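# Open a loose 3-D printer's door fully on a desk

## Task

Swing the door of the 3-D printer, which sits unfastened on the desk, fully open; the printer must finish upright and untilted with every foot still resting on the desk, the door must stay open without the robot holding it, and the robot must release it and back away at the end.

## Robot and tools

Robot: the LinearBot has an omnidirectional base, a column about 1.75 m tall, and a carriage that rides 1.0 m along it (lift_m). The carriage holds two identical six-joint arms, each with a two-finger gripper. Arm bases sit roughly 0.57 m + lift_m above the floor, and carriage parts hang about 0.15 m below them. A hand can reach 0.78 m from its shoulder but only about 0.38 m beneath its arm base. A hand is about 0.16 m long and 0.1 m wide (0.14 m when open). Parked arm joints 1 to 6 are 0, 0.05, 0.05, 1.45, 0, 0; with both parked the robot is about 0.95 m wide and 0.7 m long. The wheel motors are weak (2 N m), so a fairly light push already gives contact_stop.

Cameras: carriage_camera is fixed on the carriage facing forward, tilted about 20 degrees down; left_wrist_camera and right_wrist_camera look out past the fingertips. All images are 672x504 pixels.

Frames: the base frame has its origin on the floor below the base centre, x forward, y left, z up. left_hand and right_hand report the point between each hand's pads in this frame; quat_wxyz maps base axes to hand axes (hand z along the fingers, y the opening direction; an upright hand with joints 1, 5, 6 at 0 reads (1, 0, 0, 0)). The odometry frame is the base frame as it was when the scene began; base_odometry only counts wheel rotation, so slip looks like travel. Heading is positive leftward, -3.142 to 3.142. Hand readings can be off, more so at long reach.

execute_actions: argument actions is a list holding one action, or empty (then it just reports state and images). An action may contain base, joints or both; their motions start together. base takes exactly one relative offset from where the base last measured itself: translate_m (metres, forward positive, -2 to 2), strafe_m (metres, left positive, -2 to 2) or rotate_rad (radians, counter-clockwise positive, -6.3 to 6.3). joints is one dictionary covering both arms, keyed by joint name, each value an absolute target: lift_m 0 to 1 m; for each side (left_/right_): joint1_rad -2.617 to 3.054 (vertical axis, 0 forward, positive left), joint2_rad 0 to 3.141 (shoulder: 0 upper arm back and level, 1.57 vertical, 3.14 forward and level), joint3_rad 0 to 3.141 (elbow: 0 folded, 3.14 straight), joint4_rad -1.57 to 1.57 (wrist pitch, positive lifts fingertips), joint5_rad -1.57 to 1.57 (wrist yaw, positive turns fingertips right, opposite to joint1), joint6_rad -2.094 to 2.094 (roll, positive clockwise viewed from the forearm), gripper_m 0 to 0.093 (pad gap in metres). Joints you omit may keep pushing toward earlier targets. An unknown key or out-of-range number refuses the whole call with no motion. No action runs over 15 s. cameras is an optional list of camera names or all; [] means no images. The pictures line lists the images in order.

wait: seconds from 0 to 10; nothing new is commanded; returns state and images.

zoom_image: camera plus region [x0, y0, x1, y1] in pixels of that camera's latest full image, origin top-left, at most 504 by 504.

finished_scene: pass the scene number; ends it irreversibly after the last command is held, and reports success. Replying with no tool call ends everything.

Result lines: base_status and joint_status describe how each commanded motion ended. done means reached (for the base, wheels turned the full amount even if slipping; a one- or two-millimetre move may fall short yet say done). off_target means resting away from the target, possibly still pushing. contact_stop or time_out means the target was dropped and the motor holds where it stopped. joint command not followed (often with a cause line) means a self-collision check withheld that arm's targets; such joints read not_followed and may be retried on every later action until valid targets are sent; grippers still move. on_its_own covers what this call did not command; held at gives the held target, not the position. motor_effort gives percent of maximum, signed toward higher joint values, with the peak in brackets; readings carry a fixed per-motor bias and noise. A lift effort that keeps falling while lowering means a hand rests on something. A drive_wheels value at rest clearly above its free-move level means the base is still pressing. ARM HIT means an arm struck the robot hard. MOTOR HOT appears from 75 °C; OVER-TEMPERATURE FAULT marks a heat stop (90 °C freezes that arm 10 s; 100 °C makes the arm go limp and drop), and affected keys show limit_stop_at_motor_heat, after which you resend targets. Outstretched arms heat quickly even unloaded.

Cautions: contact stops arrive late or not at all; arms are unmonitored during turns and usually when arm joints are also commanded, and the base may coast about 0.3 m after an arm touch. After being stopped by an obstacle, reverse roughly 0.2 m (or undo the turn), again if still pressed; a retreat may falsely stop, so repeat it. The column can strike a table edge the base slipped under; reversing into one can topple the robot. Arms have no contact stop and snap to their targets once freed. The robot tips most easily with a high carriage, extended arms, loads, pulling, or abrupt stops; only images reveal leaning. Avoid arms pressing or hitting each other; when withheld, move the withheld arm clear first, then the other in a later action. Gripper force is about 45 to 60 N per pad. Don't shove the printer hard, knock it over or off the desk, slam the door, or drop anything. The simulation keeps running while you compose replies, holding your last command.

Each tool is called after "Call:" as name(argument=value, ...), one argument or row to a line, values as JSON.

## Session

Call:
execute_actions(
  actions=[],
  cameras=["carriage_camera"],
)

Scene clock: 0.00 s.
base_odometry: x=+0.000 y=+0.000 heading=+0.000 (m, m, rad; odometry frame)
base_status: not commanded
joint_positions: lift_m=+0.297 left_joint1_rad=+0.026 left_joint2_rad=+0.050 left_joint3_rad=+0.053 left_joint4_rad=+1.396 left_joint5_rad=+0.032 left_joint6_rad=+0.021 left_gripper_m=+0.095 right_joint1_rad=-0.031 right_joint2_rad=+0.031 right_joint3_rad=+0.040 right_joint4_rad=+1.468 right_joint5_rad=+0.004 right_joint6_rad=-0.034 right_gripper_m=+0.094
joint_status: not commanded
motor_effort: lift_m=+17 drive_wheels=+2 (%)
left_hand: x=+0.3079 y=+0.3256 z=+1.2760 quat_wxyz=(+0.996, +0.016, +0.086, +0.022) (m; base frame)
right_hand: x=+0.2881 y=-0.3314 z=+1.2751 quat_wxyz=(+0.998, +0.002, +0.047, -0.032) (m; base frame)
pictures: carriage_camera
Images, in order (width x height): carriage_camera 672x504.

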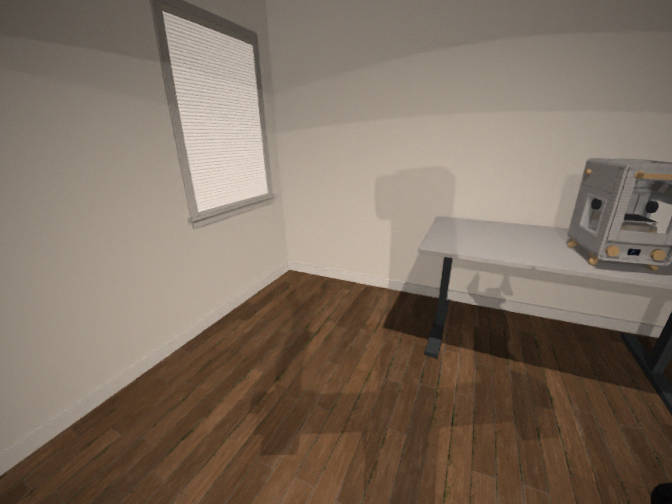

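Call:
execute_actions(
  actions=[
    {"base":{"rotate_rad":-0.36}},
  ],
  cameras=["carriage_camera"],
)

Call:
execute_actions(
  actions=[
    {"base":{"strafe_m":-0.55},"joints":{"right_joint2_rad":1.0,"right_joint3_rad":1.0,"right_joint4_rad":0,"right_joint6_rad":0,"right_joint1_rad":0,"lift_m":0.4}},
  ],
  cameras=["carriage_camera","right_wrist_camera"],
)

Scene clock: 4.87 s.
base_odometry: x=+0.000 y=+0.000 heading=-0.360 (m, m, rad; odometry frame)
base_status: done
joint_positions: lift_m=+0.297 left_joint1_rad=+0.026 left_joint2_rad=+0.050 left_joint3_rad=+0.053 left_joint4_rad=+1.396 left_joint5_rad=+0.032 left_joint6_rad=+0.021 left_gripper_m=+0.095 right_joint1_rad=-0.031 right_joint2_rad=+0.031 right_joint3_rad=+0.040 right_joint4_rad=+1.468 right_joint5_rad=+0.004 right_joint6_rad=-0.034 right_gripper_m=+0.094
joint_status: not commanded
motor_effort: lift_m=+17(17) drive_wheels=+10(36) (%)
left_hand: x=+0.3079 y=+0.3256 z=+1.2760 quat_wxyz=(+0.996, +0.016, +0.086, +0.022) (m; base frame)
right_hand: x=+0.2882 y=-0.3314 z=+1.2751 quat_wxyz=(+0.998, +0.002, +0.047, -0.032) (m; base frame)
pictures: carriage_camera
Images, in order (width x height): carriage_camera 672x504.

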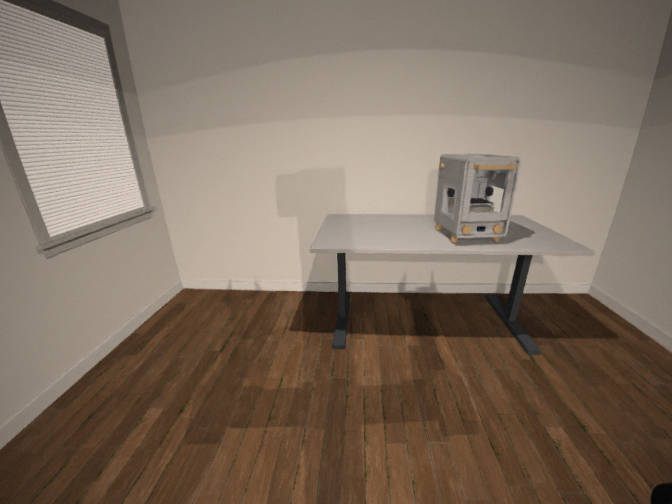

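Scene clock: 8.23 s.
base_odometry: x=-0.195 y=-0.514 heading=-0.362 (m, m, rad; odometry frame)
base_status: done
joint_positions: lift_m=+0.400 left_joint1_rad=+0.026 left_joint2_rad=+0.050 left_joint3_rad=+0.053 left_joint4_rad=+1.396 left_joint5_rad=+0.032 left_joint6_rad=+0.021 left_gripper_m=+0.095 right_joint1_rad=-0.011 right_joint2_rad=+0.999 right_joint3_rad=+0.970 right_joint4_rad=-0.002 right_joint5_rad=+0.004 right_joint6_rad=-0.007 right_gripper_m=+0.094
joint_status: all done
motor_effort: lift_m=+17(22) drive_wheels=-16(49) (%)
left_hand: x=+0.3079 y=+0.3256 z=+1.3787 quat_wxyz=(+0.996, +0.016, +0.086, +0.022) (m; base frame)
right_hand: x=+0.6340 y=-0.3346 z=+1.3297 quat_wxyz=(+0.696, +0.003, +0.718, -0.008) (m; base frame)
pictures: carriage_camera, right_wrist_camera
Images, in order (width x height): carriage_camera 672x504, right_wrist_camera 672x504.

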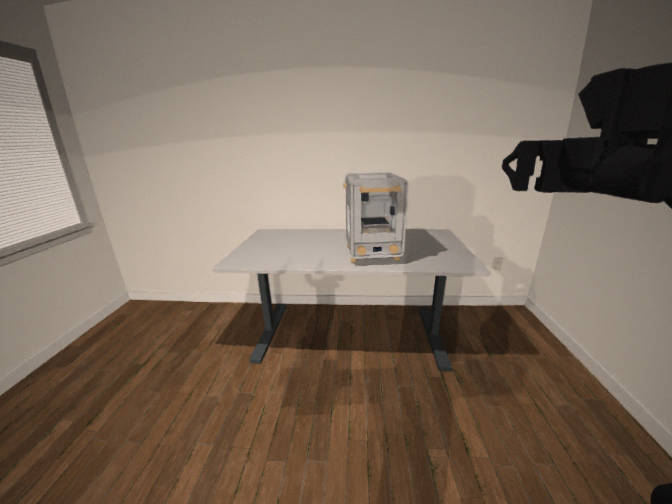

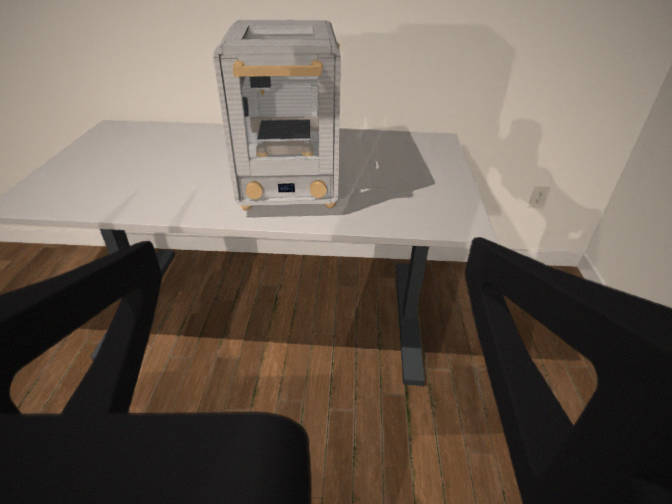

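Call:
execute_actions(
  actions=[
    {"base":{"strafe_m":0.14},"joints":{"right_joint6_rad":1.57,"lift_m":0.17,"right_gripper_m":0.045}},
  ],
  cameras=[],
)

Call:
execute_actions(
  actions=[
    {"base":{"translate_m":0.6}},
  ],
  cameras=["carriage_camera","right_wrist_camera"],
)

Scene clock: 12.60 s.
base_odometry: x=-0.146 y=-0.384 heading=-0.363 (m, m, rad; odometry frame)
base_status: done
joint_positions: lift_m=+0.170 left_joint1_rad=+0.026 left_joint2_rad=+0.050 left_joint3_rad=+0.053 left_joint4_rad=+1.395 left_joint5_rad=+0.032 left_joint6_rad=+0.021 left_gripper_m=+0.095 right_joint1_rad=-0.010 right_joint2_rad=+0.999 right_joint3_rad=+0.982 right_joint4_rad=-0.009 right_joint5_rad=+0.005 right_joint6_rad=+1.561 right_gripper_m=+0.045
joint_status: all done
motor_effort: lift_m=+16(16) drive_wheels=+6(50) (%)
left_hand: x=+0.3081 y=+0.3256 z=+1.1488 quat_wxyz=(+0.996, +0.016, +0.086, +0.022) (m; base frame)
right_hand: x=+0.6334 y=-0.3344 z=+1.1043 quat_wxyz=(+0.499, +0.508, +0.505, +0.488) (m; base frame)
pictures: none
No camera images: the call's "cameras" was empty. Leave "cameras" out to get every camera's image.

Scene clock: 16.10 s.
base_odometry: x=+0.416 y=-0.595 heading=-0.361 (m, m, rad; odometry frame)
base_status: done
joint_positions: lift_m=+0.170 left_joint1_rad=+0.026 left_joint2_rad=+0.050 left_joint3_rad=+0.053 left_joint4_rad=+1.396 left_joint5_rad=+0.032 left_joint6_rad=+0.021 left_gripper_m=+0.095 right_joint1_rad=-0.010 right_joint2_rad=+0.999 right_joint3_rad=+0.982 right_joint4_rad=-0.006 right_joint5_rad=+0.005 right_joint6_rad=+1.561 right_gripper_m=+0.045
joint_status: not commanded
motor_effort: lift_m=+16(16) drive_wheels=-15(43) (%)
left_hand: x=+0.3079 y=+0.3256 z=+1.1489 quat_wxyz=(+0.996, +0.016, +0.086, +0.022) (m; base frame)
right_hand: x=+0.6334 y=-0.3345 z=+1.1049 quat_wxyz=(+0.500, +0.507, +0.504, +0.488) (m; base frame)
pictures: carriage_camera, right_wrist_camera
Images, in order (width x height): carriage_camera 672x504, right_wrist_camera 672x504.

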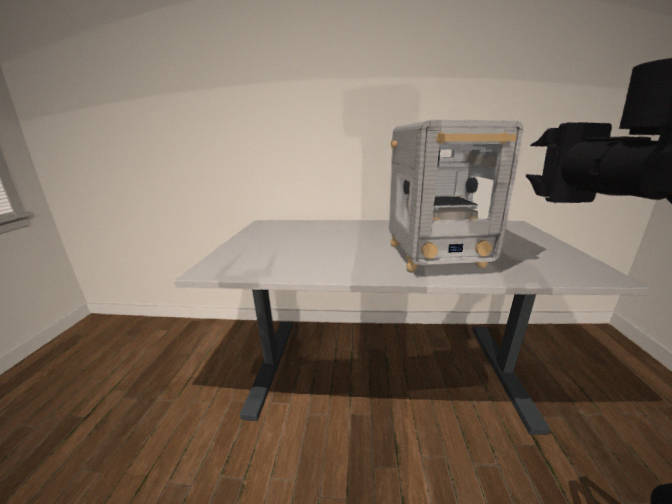

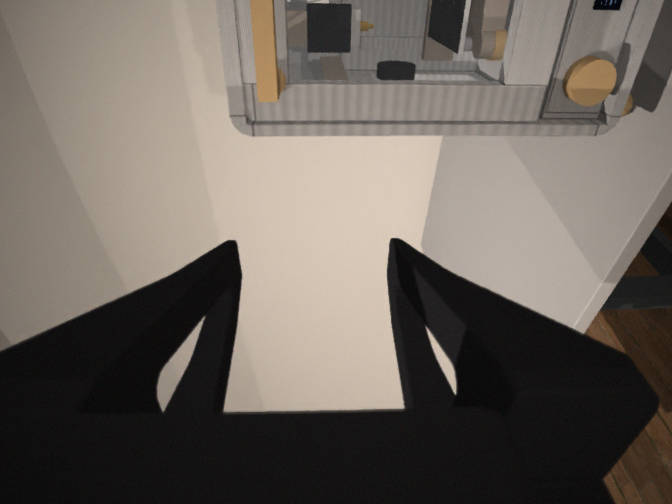

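Call:
execute_actions(
  actions=[
    {"base":{"strafe_m":-0.16},"joints":{"lift_m":0.22}},
  ],
  cameras=["right_wrist_camera"],
)

Call:
execute_actions(
  actions=[
    {"base":{"translate_m":0.12}},
  ],
  cameras=["carriage_camera","right_wrist_camera"],
)

Scene clock: 21.40 s.
base_odometry: x=+0.360 y=-0.745 heading=-0.361 (m, m, rad; odometry frame)
base_status: done
joint_positions: lift_m=+0.220 left_joint1_rad=+0.026 left_joint2_rad=+0.050 left_joint3_rad=+0.053 left_joint4_rad=+1.396 left_joint5_rad=+0.032 left_joint6_rad=+0.021 left_gripper_m=+0.095 right_joint1_rad=-0.009 right_joint2_rad=+0.999 right_joint3_rad=+0.982 right_joint4_rad=+0.001 right_joint5_rad=+0.004 right_joint6_rad=+1.561 right_gripper_m=+0.045
joint_status: all done
motor_effort: lift_m=+18(22) drive_wheels=-6(36) (%)
left_hand: x=+0.3078 y=+0.3256 z=+1.1986 quat_wxyz=(+0.996, +0.016, +0.086, +0.022) (m; base frame)
right_hand: x=+0.6335 y=-0.3339 z=+1.1562 quat_wxyz=(+0.501, +0.505, +0.503, +0.490) (m; base frame)
pictures: right_wrist_camera
Images, in order (width x height): right_wrist_camera 672x504.

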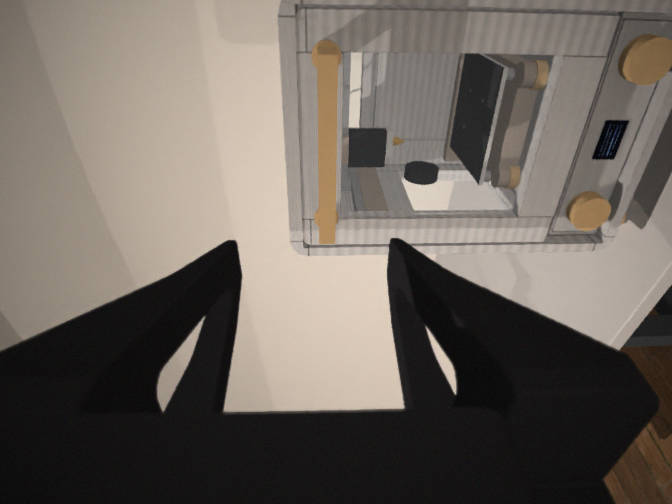

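Scene clock: 23.20 s.
base_odometry: x=+0.472 y=-0.788 heading=-0.362 (m, m, rad; odometry frame)
base_status: done
joint_positions: lift_m=+0.220 left_joint1_rad=+0.026 left_joint2_rad=+0.050 left_joint3_rad=+0.053 left_joint4_rad=+1.396 left_joint5_rad=+0.032 left_joint6_rad=+0.021 left_gripper_m=+0.095 right_joint1_rad=-0.009 right_joint2_rad=+0.999 right_joint3_rad=+0.982 right_joint4_rad=-0.001 right_joint5_rad=+0.004 right_joint6_rad=+1.561 right_gripper_m=+0.045
joint_status: not commanded
motor_effort: lift_m=+18(18) drive_wheels=-13(33) (%)
left_hand: x=+0.3079 y=+0.3256 z=+1.1986 quat_wxyz=(+0.996, +0.016, +0.086, +0.022) (m; base frame)
right_hand: x=+0.6335 y=-0.3339 z=+1.1557 quat_wxyz=(+0.501, +0.505, +0.504, +0.490) (m; base frame)
pictures: carriage_camera, right_wrist_camera
Images, in order (width x height): carriage_camera 672x504, right_wrist_camera 672x504.

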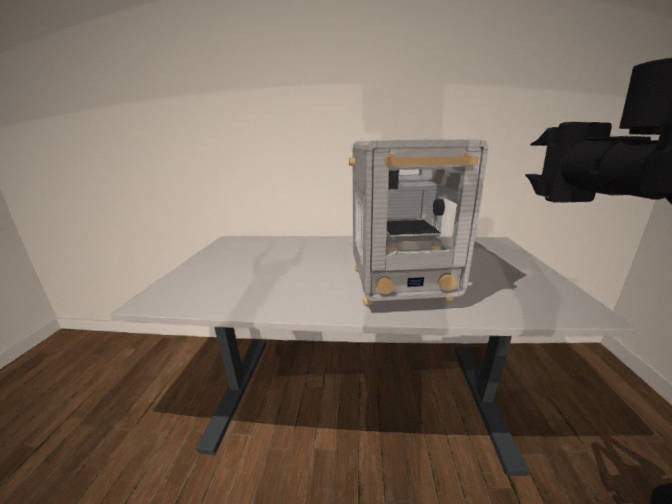

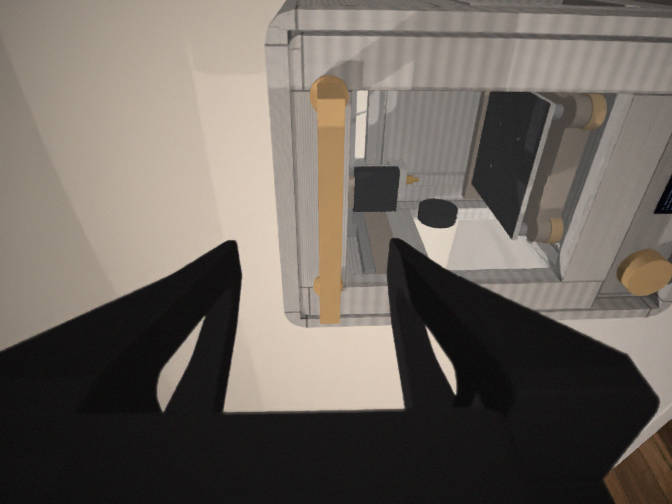

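Call:
execute_actions(
  actions=[
    {"base":{"strafe_m":0.13},"joints":{"lift_m":0.215}},
  ],
  cameras=[],
)

Call:
execute_actions(
  actions=[
    {"base":{"translate_m":0.12}},
  ],
  cameras=["carriage_camera","right_wrist_camera"],
)

Scene clock: 28.03 s.
base_odometry: x=+0.519 y=-0.667 heading=-0.363 (m, m, rad; odometry frame)
base_status: done
joint_positions: lift_m=+0.215 left_joint1_rad=+0.026 left_joint2_rad=+0.050 left_joint3_rad=+0.053 left_joint4_rad=+1.396 left_joint5_rad=+0.032 left_joint6_rad=+0.021 left_gripper_m=+0.095 right_joint1_rad=-0.009 right_joint2_rad=+0.998 right_joint3_rad=+0.982 right_joint4_rad=-0.005 right_joint5_rad=+0.005 right_joint6_rad=+1.561 right_gripper_m=+0.045
joint_status: all done
motor_effort: lift_m=+16(16) drive_wheels=-8(36) (%)
left_hand: x=+0.3078 y=+0.3256 z=+1.1939 quat_wxyz=(+0.996, +0.016, +0.086, +0.022) (m; base frame)
right_hand: x=+0.6333 y=-0.3340 z=+1.1504 quat_wxyz=(+0.500, +0.506, +0.504, +0.489) (m; base frame)
pictures: none
No camera images: the call's "cameras" was empty. Leave "cameras" out to get every camera's image.

Scene clock: 29.83 s.
base_odometry: x=+0.631 y=-0.709 heading=-0.361 (m, m, rad; odometry frame)
base_status: done
joint_positions: lift_m=+0.215 left_joint1_rad=+0.026 left_joint2_rad=+0.050 left_joint3_rad=+0.053 left_joint4_rad=+1.396 left_joint5_rad=+0.032 left_joint6_rad=+0.021 left_gripper_m=+0.095 right_joint1_rad=-0.009 right_joint2_rad=+0.998 right_joint3_rad=+0.982 right_joint4_rad=-0.004 right_joint5_rad=+0.005 right_joint6_rad=+1.561 right_gripper_m=+0.045
joint_status: not commanded
motor_effort: lift_m=+16(16) drive_wheels=-12(34) (%)
left_hand: x=+0.3078 y=+0.3256 z=+1.1939 quat_wxyz=(+0.996, +0.016, +0.086, +0.022) (m; base frame)
right_hand: x=+0.6333 y=-0.3340 z=+1.1506 quat_wxyz=(+0.500, +0.506, +0.504, +0.489) (m; base frame)
pictures: carriage_camera, right_wrist_camera
Images, in order (width x height): carriage_camera 672x504, right_wrist_camera 672x504.

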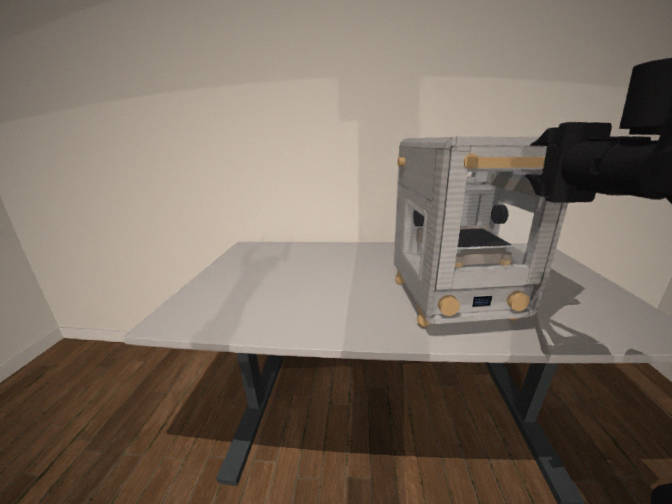

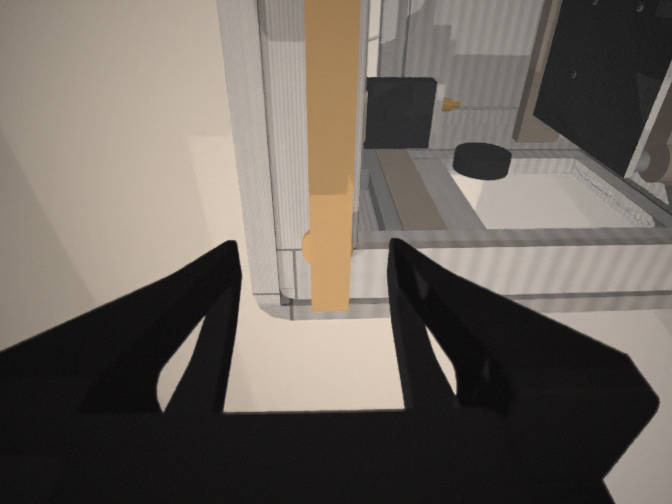

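Call:
execute_actions(
  actions=[
    {"base":{"strafe_m":0.04},"joints":{"lift_m":0.208}},
  ],
  cameras=[],
)

Call:
execute_actions(
  actions=[
    {"base":{"translate_m":0.05}},
  ],
  cameras=["right_wrist_camera"],
)

Scene clock: 33.23 s.
base_odometry: x=+0.646 y=-0.672 heading=-0.362 (m, m, rad; odometry frame)
base_status: done
joint_positions: lift_m=+0.208 left_joint1_rad=+0.026 left_joint2_rad=+0.050 left_joint3_rad=+0.053 left_joint4_rad=+1.398 left_joint5_rad=+0.032 left_joint6_rad=+0.021 left_gripper_m=+0.095 right_joint1_rad=-0.009 right_joint2_rad=+0.998 right_joint3_rad=+0.982 right_joint4_rad=-0.005 right_joint5_rad=+0.005 right_joint6_rad=+1.561 right_gripper_m=+0.045
joint_status: all done
motor_effort: lift_m=+16(17) drive_wheels=+4(32) (%)
left_hand: x=+0.3075 y=+0.3256 z=+1.1869 quat_wxyz=(+0.996, +0.016, +0.085, +0.022) (m; base frame)
right_hand: x=+0.6333 y=-0.3340 z=+1.1433 quat_wxyz=(+0.500, +0.507, +0.504, +0.489) (m; base frame)
pictures: none
No camera images: the call's "cameras" was empty. Leave "cameras" out to get every camera's image.

Scene clock: 34.53 s.
base_odometry: x=+0.693 y=-0.689 heading=-0.361 (m, m, rad; odometry frame)
base_status: done
joint_positions: lift_m=+0.208 left_joint1_rad=+0.026 left_joint2_rad=+0.050 left_joint3_rad=+0.053 left_joint4_rad=+1.397 left_joint5_rad=+0.032 left_joint6_rad=+0.021 left_gripper_m=+0.095 right_joint1_rad=-0.009 right_joint2_rad=+0.998 right_joint3_rad=+0.982 right_joint4_rad=-0.004 right_joint5_rad=+0.005 right_joint6_rad=+1.561 right_gripper_m=+0.045
joint_status: not commanded
motor_effort: lift_m=+16(16) drive_wheels=-12(37) (%)
left_hand: x=+0.3077 y=+0.3256 z=+1.1869 quat_wxyz=(+0.996, +0.016, +0.085, +0.022) (m; base frame)
right_hand: x=+0.6333 y=-0.3340 z=+1.1436 quat_wxyz=(+0.501, +0.506, +0.504, +0.489) (m; base frame)
pictures: right_wrist_camera
Images, in order (width x height): right_wrist_camera 672x504.

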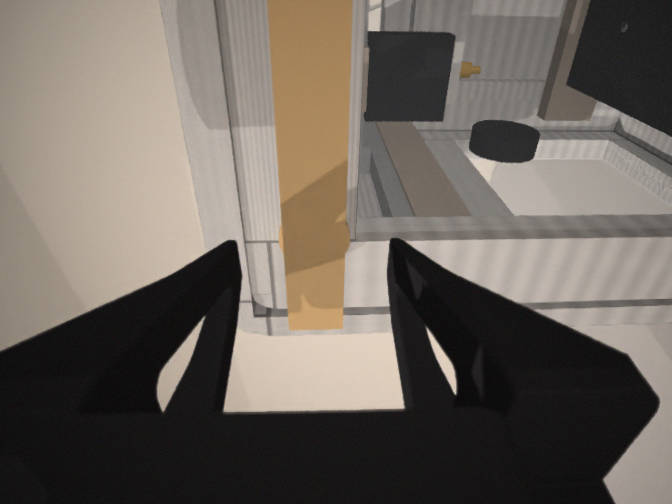

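Call:
execute_actions(
  actions=[
    {"base":{"strafe_m":-0.03}},
  ],
  cameras=[],
)

Call:
execute_actions(
  actions=[
    {"base":{"translate_m":0.027}},
  ],
  cameras=["right_wrist_camera"],
)

Call:
execute_actions(
  actions=[
    {"joints":{"right_gripper_m":0}},
  ],
  cameras=["right_wrist_camera"],
)

Scene clock: 39.17 s.
base_odometry: x=+0.682 y=-0.717 heading=-0.360 (m, m, rad; odometry frame)
base_status: done
joint_positions: lift_m=+0.208 left_joint1_rad=+0.026 left_joint2_rad=+0.050 left_joint3_rad=+0.053 left_joint4_rad=+1.397 left_joint5_rad=+0.032 left_joint6_rad=+0.021 left_gripper_m=+0.095 right_joint1_rad=-0.009 right_joint2_rad=+0.998 right_joint3_rad=+0.982 right_joint4_rad=-0.004 right_joint5_rad=+0.004 right_joint6_rad=+1.561 right_gripper_m=+0.045
joint_status: not commanded
motor_effort: lift_m=+16(16) drive_wheels=-8(35) (%)
left_hand: x=+0.3076 y=+0.3256 z=+1.1869 quat_wxyz=(+0.996, +0.016, +0.085, +0.022) (m; base frame)
right_hand: x=+0.6333 y=-0.3339 z=+1.1435 quat_wxyz=(+0.500, +0.506, +0.504, +0.489) (m; base frame)
pictures: none
No camera images: the call's "cameras" was empty. Leave "cameras" out to get every camera's image.

Scene clock: 40.10 s.
base_odometry: x=+0.707 y=-0.727 heading=-0.361 (m, m, rad; odometry frame)
base_status: done
joint_positions: lift_m=+0.208 left_joint1_rad=+0.026 left_joint2_rad=+0.050 left_joint3_rad=+0.053 left_joint4_rad=+1.398 left_joint5_rad=+0.032 left_joint6_rad=+0.021 left_gripper_m=+0.095 right_joint1_rad=-0.009 right_joint2_rad=+0.998 right_joint3_rad=+0.982 right_joint4_rad=-0.003 right_joint5_rad=+0.004 right_joint6_rad=+1.561 right_gripper_m=+0.045
joint_status: not commanded
motor_effort: lift_m=+16(16) drive_wheels=-15(30) (%)
left_hand: x=+0.3074 y=+0.3256 z=+1.1869 quat_wxyz=(+0.996, +0.016, +0.085, +0.022) (m; base frame)
right_hand: x=+0.6333 y=-0.3339 z=+1.1437 quat_wxyz=(+0.501, +0.506, +0.504, +0.489) (m; base frame)
pictures: right_wrist_camera
Images, in order (width x height): right_wrist_camera 672x504.

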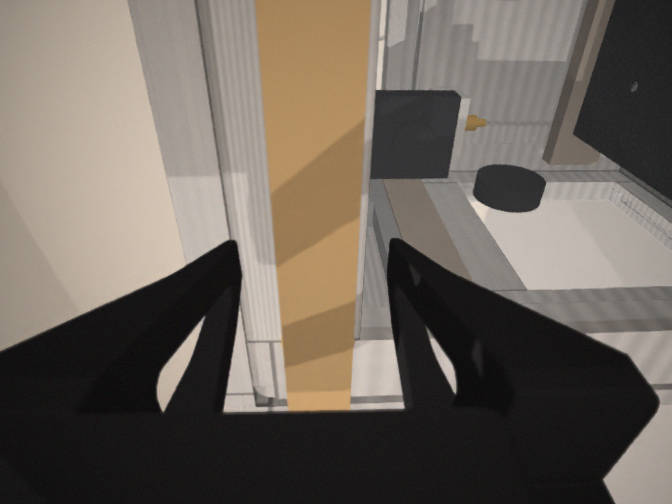

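Scene clock: 40.70 s.
base_odometry: x=+0.707 y=-0.727 heading=-0.361 (m, m, rad; odometry frame)
base_status: not commanded
joint_positions: lift_m=+0.208 left_joint1_rad=+0.026 left_joint2_rad=+0.050 left_joint3_rad=+0.053 left_joint4_rad=+1.398 left_joint5_rad=+0.032 left_joint6_rad=+0.021 left_gripper_m=+0.095 right_joint1_rad=-0.009 right_joint2_rad=+0.998 right_joint3_rad=+0.982 right_joint4_rad=-0.006 right_joint5_rad=+0.004 right_joint6_rad=+1.564 right_gripper_m=+0.017
joint_status: right_gripper_m off_target (ended at +0.017, target +0.000)
motor_effort: lift_m=+16(16) drive_wheels=-13(14) (%)
left_hand: x=+0.3074 y=+0.3256 z=+1.1869 quat_wxyz=(+0.996, +0.016, +0.085, +0.022) (m; base frame)
right_hand: x=+0.6333 y=-0.3339 z=+1.1430 quat_wxyz=(+0.499, +0.507, +0.504, +0.489) (m; base frame)
pictures: right_wrist_camera
Images, in order (width x height): right_wrist_camera 672x504.

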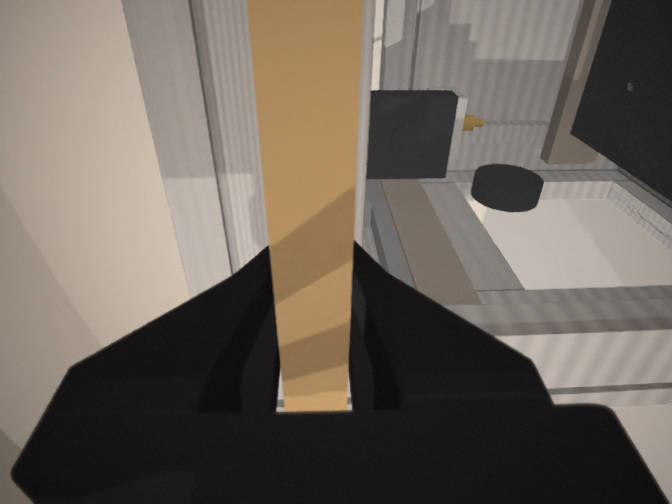

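Call:
execute_actions(
  actions=[
    {"base":{"translate_m":-0.04}},
  ],
  cameras=["carriage_camera","right_wrist_camera"],
)

Call:
execute_actions(
  actions=[
    {"base":{"translate_m":-0.05},"joints":{"lift_m":0.196,"right_joint4_rad":-0.15}},
  ],
  cameras=["carriage_camera","right_wrist_camera"],
)

Scene clock: 47.37 s.
base_odometry: x=+0.670 y=-0.713 heading=-0.361 (m, m, rad; odometry frame)
base_status: done
joint_positions: lift_m=+0.208 left_joint1_rad=+0.026 left_joint2_rad=+0.050 left_joint3_rad=+0.053 left_joint4_rad=+1.396 left_joint5_rad=+0.032 left_joint6_rad=+0.021 left_gripper_m=+0.095 right_joint1_rad=-0.009 right_joint2_rad=+1.021 right_joint3_rad=+0.982 right_joint4_rad=+0.001 right_joint5_rad=+0.020 right_joint6_rad=+1.564 right_gripper_m=+0.018
joint_status: not commanded
motor_effort: lift_m=+16(16) drive_wheels=+7(42) (%)
left_hand: x=+0.3078 y=+0.3256 z=+1.1869 quat_wxyz=(+0.996, +0.016, +0.086, +0.022) (m; base frame)
right_hand: x=+0.6394 y=-0.3367 z=+1.1369 quat_wxyz=(+0.499, +0.515, +0.504, +0.482) (m; base frame)
pictures: carriage_camera, right_wrist_camera
Images, in order (width x height): carriage_camera 672x504, right_wrist_camera 672x504.

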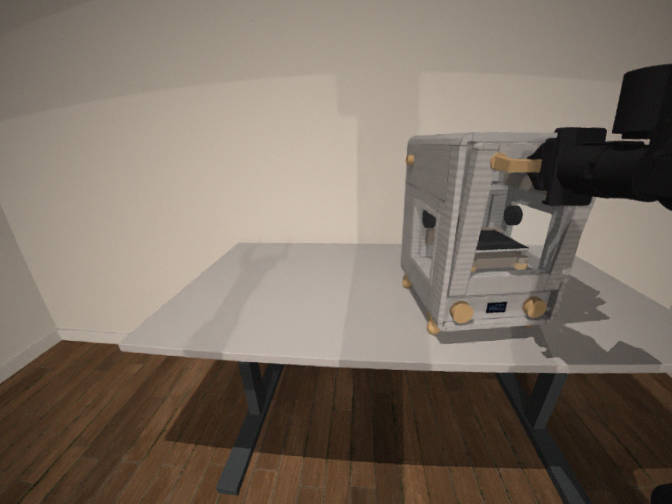

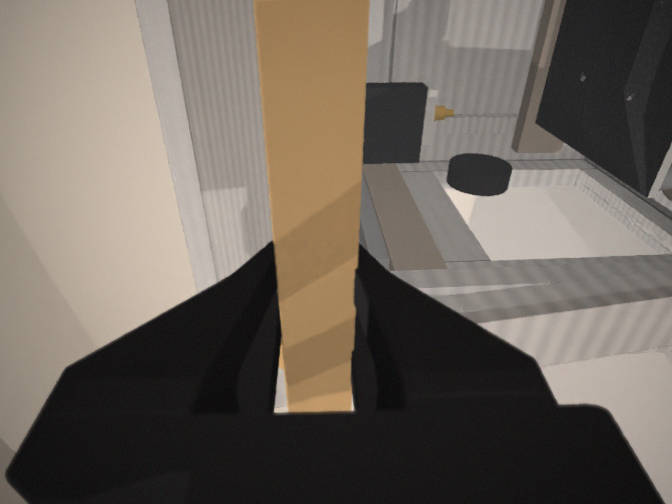

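Scene clock: 48.67 s.
base_odometry: x=+0.624 y=-0.696 heading=-0.361 (m, m, rad; odometry frame)
base_status: done
joint_positions: lift_m=+0.196 left_joint1_rad=+0.026 left_joint2_rad=+0.050 left_joint3_rad=+0.053 left_joint4_rad=+1.395 left_joint5_rad=+0.032 left_joint6_rad=+0.021 left_gripper_m=+0.095 right_joint1_rad=-0.009 right_joint2_rad=+1.009 right_joint3_rad=+0.985 right_joint4_rad=-0.065 right_joint5_rad=+0.030 right_joint6_rad=+1.565 right_gripper_m=+0.020
joint_status: right_joint4_rad off_target (ended at -0.065, target -0.150); the others done
motor_effort: lift_m=+16(16) drive_wheels=-1(27) (%)
left_hand: x=+0.3081 y=+0.3256 z=+1.1748 quat_wxyz=(+0.996, +0.016, +0.086, +0.022) (m; base frame)
right_hand: x=+0.6351 y=-0.3383 z=+1.1144 quat_wxyz=(+0.488, +0.530, +0.514, +0.466) (m; base frame)
pictures: carriage_camera, right_wrist_camera
Images, in order (width x height): carriage_camera 672x504, right_wrist_camera 672x504.

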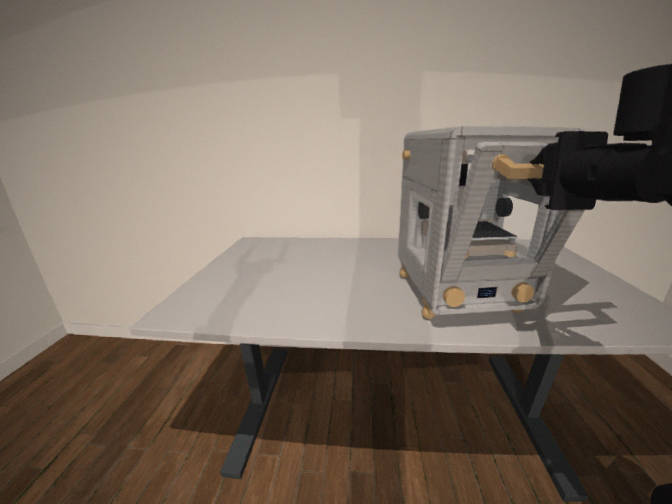

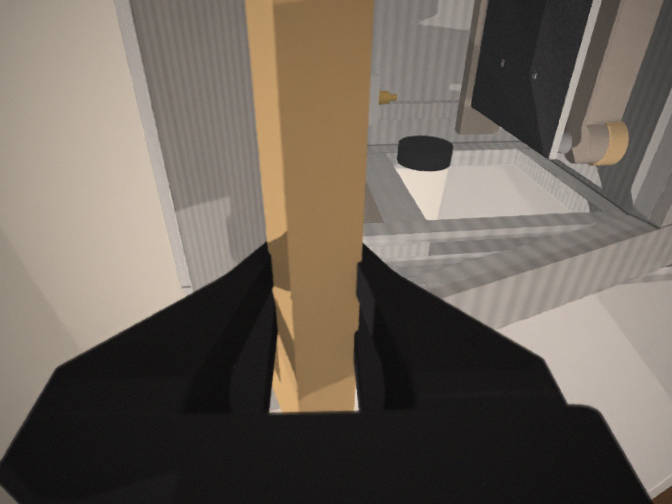

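The same sequence as before.

Call:
execute_actions(
  actions=[
    {"joints":{"right_gripper_m":0.04}},
  ],
  cameras=[],
)

Call:
execute_actions(
  actions=[
    {"base":{"translate_m":-0.03},"joints":{"lift_m":0.16,"right_gripper_m":0.045}},
  ],
  cameras=["carriage_camera","right_wrist_camera"],
)

Call:
execute_actions(
  actions=[
    {"base":{"translate_m":-0.03},"joints":{"lift_m":0.115}},
  ],
  cameras=["carriage_camera","right_wrist_camera"],
)

Call:
execute_actions(
  actions=[
    {"base":{"translate_m":-0.02},"joints":{"lift_m":0.075}},
  ],
  cameras=["carriage_camera","right_wrist_camera"],
)

Scene clock: 52.13 s.
base_odometry: x=+0.624 y=-0.696 heading=-0.361 (m, m, rad; odometry frame)
base_status: not commanded
joint_positions: lift_m=+0.196 left_joint1_rad=+0.026 left_joint2_rad=+0.050 left_joint3_rad=+0.053 left_joint4_rad=+1.395 left_joint5_rad=+0.032 left_joint6_rad=+0.021 left_gripper_m=+0.095 right_joint1_rad=-0.009 right_joint2_rad=+1.007 right_joint3_rad=+0.985 right_joint4_rad=-0.148 right_joint5_rad=+0.013 right_joint6_rad=+1.565 right_gripper_m=+0.040
joint_status: all done
on_its_own: right_joint4_rad moved -0.083 to your old target -0.150
motor_effort: lift_m=+16(16) drive_wheels=-4(3) (%)
left_hand: x=+0.3081 y=+0.3256 z=+1.1748 quat_wxyz=(+0.996, +0.016, +0.086, +0.022) (m; base frame)
right_hand: x=+0.6320 y=-0.3353 z=+1.0948 quat_wxyz=(+0.462, +0.544, +0.537, +0.449) (m; base frame)
pictures: none
No camera images: the call's "cameras" was empty. Leave "cameras" out to get every camera's image.

Scene clock: 53.23 s.
base_odometry: x=+0.595 y=-0.685 heading=-0.361 (m, m, rad; odometry frame)
base_status: done
joint_positions: lift_m=+0.160 left_joint1_rad=+0.026 left_joint2_rad=+0.050 left_joint3_rad=+0.053 left_joint4_rad=+1.395 left_joint5_rad=+0.032 left_joint6_rad=+0.021 left_gripper_m=+0.095 right_joint1_rad=-0.009 right_joint2_rad=+0.987 right_joint3_rad=+0.994 right_joint4_rad=-0.160 right_joint5_rad=+0.009 right_joint6_rad=+1.565 right_gripper_m=+0.045
joint_status: all done
motor_effort: lift_m=+16(16) drive_wheels=-8(37) (%)
left_hand: x=+0.3081 y=+0.3256 z=+1.1388 quat_wxyz=(+0.996, +0.016, +0.086, +0.022) (m; base frame)
right_hand: x=+0.6265 y=-0.3346 z=+1.0673 quat_wxyz=(+0.466, +0.540, +0.534, +0.455) (m; base frame)
pictures: carriage_camera, right_wrist_camera
Images, in order (width x height): carriage_camera 672x504, right_wrist_camera 672x504.

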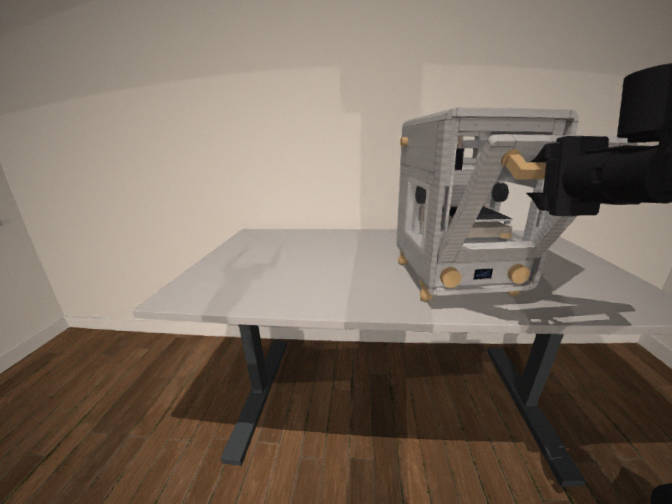

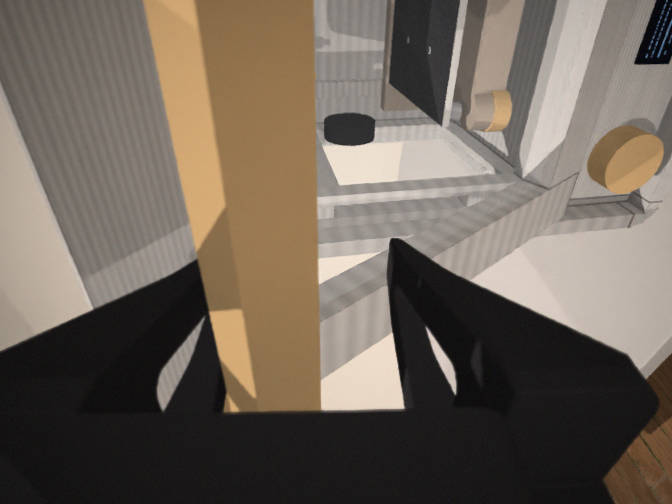

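Scene clock: 54.33 s.
base_odometry: x=+0.567 y=-0.675 heading=-0.361 (m, m, rad; odometry frame)
base_status: done
joint_positions: lift_m=+0.115 left_joint1_rad=+0.026 left_joint2_rad=+0.050 left_joint3_rad=+0.053 left_joint4_rad=+1.395 left_joint5_rad=+0.032 left_joint6_rad=+0.021 left_gripper_m=+0.095 right_joint1_rad=-0.009 right_joint2_rad=+0.994 right_joint3_rad=+1.004 right_joint4_rad=-0.216 right_joint5_rad=+0.005 right_joint6_rad=+1.565 right_gripper_m=+0.045
joint_status: all done
motor_effort: lift_m=+16(16) drive_wheels=-8(30) (%)
left_hand: x=+0.3081 y=+0.3256 z=+1.0938 quat_wxyz=(+0.996, +0.016, +0.086, +0.022) (m; base frame)
right_hand: x=+0.6256 y=-0.3340 z=+1.0112 quat_wxyz=(+0.451, +0.551, +0.547, +0.441) (m; base frame)
pictures: carriage_camera, right_wrist_camera
Images, in order (width x height): carriage_camera 672x504, right_wrist_camera 672x504.

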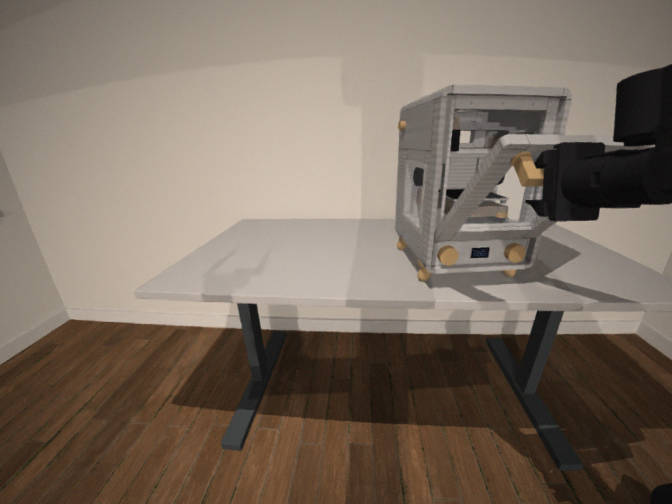

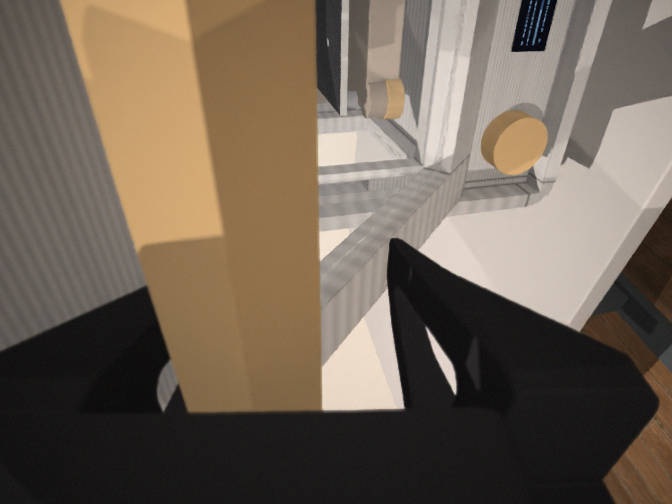

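Scene clock: 55.27 s.
base_odometry: x=+0.548 y=-0.668 heading=-0.362 (m, m, rad; odometry frame)
base_status: done
joint_positions: lift_m=+0.075 left_joint1_rad=+0.026 left_joint2_rad=+0.050 left_joint3_rad=+0.053 left_joint4_rad=+1.396 left_joint5_rad=+0.032 left_joint6_rad=+0.021 left_gripper_m=+0.095 right_joint1_rad=-0.009 right_joint2_rad=+0.991 right_joint3_rad=+1.001 right_joint4_rad=-0.234 right_joint5_rad=+0.001 right_joint6_rad=+1.565 right_gripper_m=+0.045
joint_status: all done
motor_effort: lift_m=+17(17) drive_wheels=-9(33) (%)
left_hand: x=+0.3080 y=+0.3256 z=+1.0537 quat_wxyz=(+0.996, +0.016, +0.086, +0.022) (m; base frame)
right_hand: x=+0.6240 y=-0.3332 z=+0.9662 quat_wxyz=(+0.444, +0.554, +0.552, +0.438) (m; base frame)
pictures: carriage_camera, right_wrist_camera
Images, in order (width x height): carriage_camera 672x504, right_wrist_camera 672x504.

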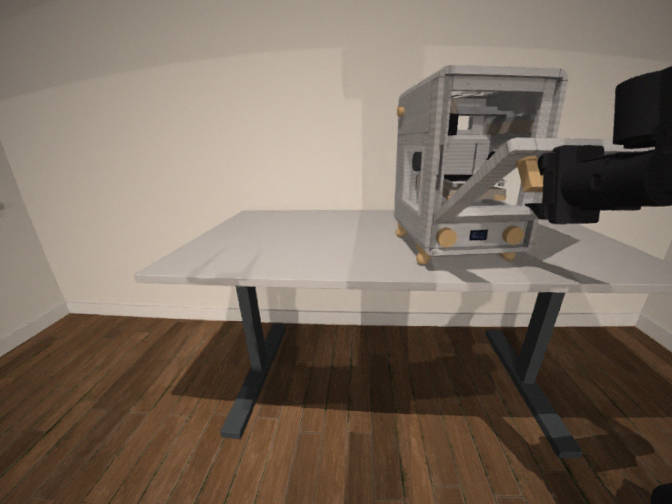

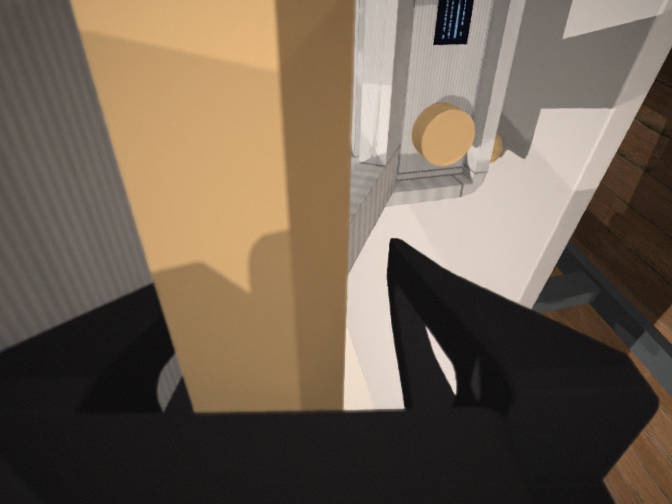

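Call:
execute_actions(
  actions=[
    {"base":{"translate_m":-0.04},"joints":{"lift_m":0.045}},
  ],
  cameras=["carriage_camera","right_wrist_camera"],
)

Call:
execute_actions(
  actions=[
    {"base":{"translate_m":-0.1},"joints":{"lift_m":0.05}},
  ],
  cameras=["carriage_camera","right_wrist_camera"],
)

Scene clock: 58.73 s.
base_odometry: x=+0.510 y=-0.655 heading=-0.362 (m, m, rad; odometry frame)
base_status: done
joint_positions: lift_m=+0.045 left_joint1_rad=+0.026 left_joint2_rad=+0.050 left_joint3_rad=+0.053 left_joint4_rad=+1.395 left_joint5_rad=+0.032 left_joint6_rad=+0.021 left_gripper_m=+0.095 right_joint1_rad=-0.009 right_joint2_rad=+1.002 right_joint3_rad=+1.001 right_joint4_rad=-0.225 right_joint5_rad=+0.003 right_joint6_rad=+1.565 right_gripper_m=+0.045
joint_status: all done
motor_effort: lift_m=+16(16) drive_wheels=-7(32) (%)
left_hand: x=+0.3081 y=+0.3256 z=+1.0238 quat_wxyz=(+0.996, +0.016, +0.086, +0.022) (m; base frame)
right_hand: x=+0.6270 y=-0.3335 z=+0.9347 quat_wxyz=(+0.444, +0.555, +0.552, +0.437) (m; base frame)
pictures: carriage_camera, right_wrist_camera
Images, in order (width x height): carriage_camera 672x504, right_wrist_camera 672x504.

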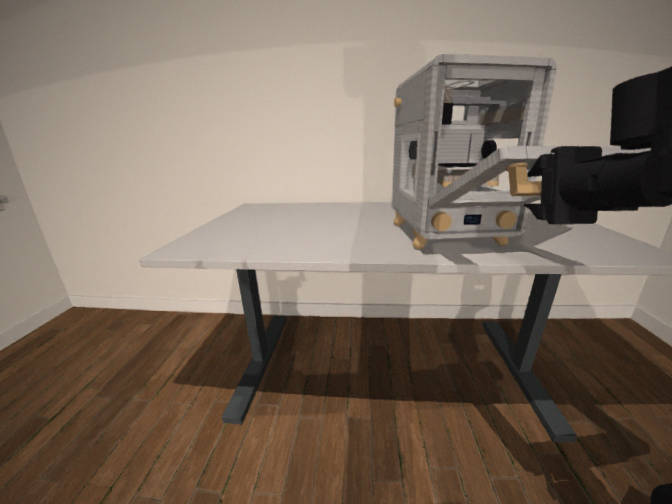

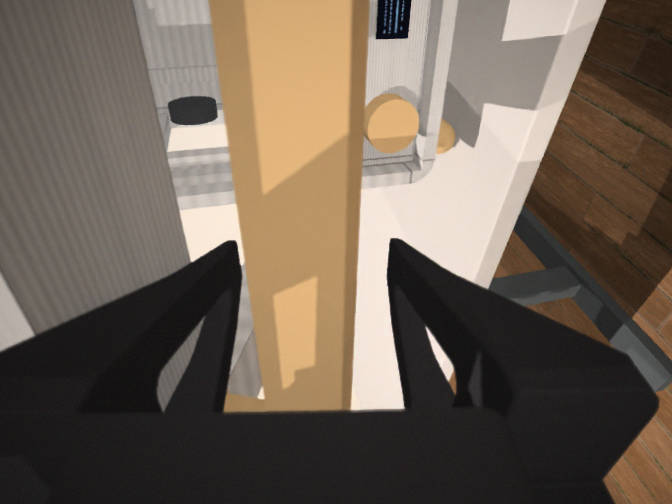

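Scene clock: 60.40 s.
base_odometry: x=+0.416 y=-0.619 heading=-0.362 (m, m, rad; odometry frame)
base_status: done
joint_positions: lift_m=+0.050 left_joint1_rad=+0.026 left_joint2_rad=+0.050 left_joint3_rad=+0.053 left_joint4_rad=+1.395 left_joint5_rad=+0.032 left_joint6_rad=+0.021 left_gripper_m=+0.095 right_joint1_rad=-0.009 right_joint2_rad=+1.003 right_joint3_rad=+1.001 right_joint4_rad=-0.163 right_joint5_rad=+0.002 right_joint6_rad=+1.565 right_gripper_m=+0.045
joint_status: all done
motor_effort: lift_m=+19(22) drive_wheels=-5(38) (%)
left_hand: x=+0.3081 y=+0.3256 z=+1.0284 quat_wxyz=(+0.996, +0.016, +0.086, +0.022) (m; base frame)
right_hand: x=+0.6301 y=-0.3335 z=+0.9542 quat_wxyz=(+0.461, +0.541, +0.538, +0.453) (m; base frame)
pictures: carriage_camera, right_wrist_camera
Images, in order (width x height): carriage_camera 672x504, right_wrist_camera 672x504.

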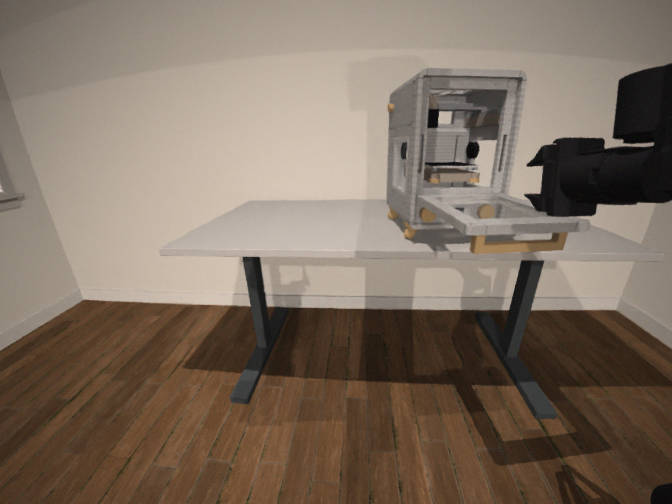

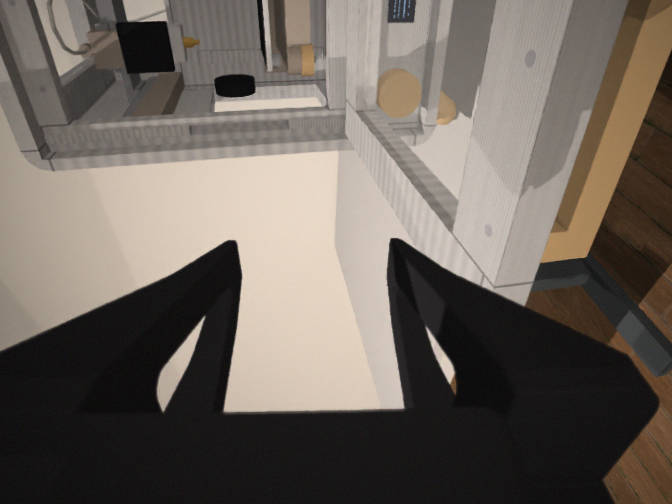

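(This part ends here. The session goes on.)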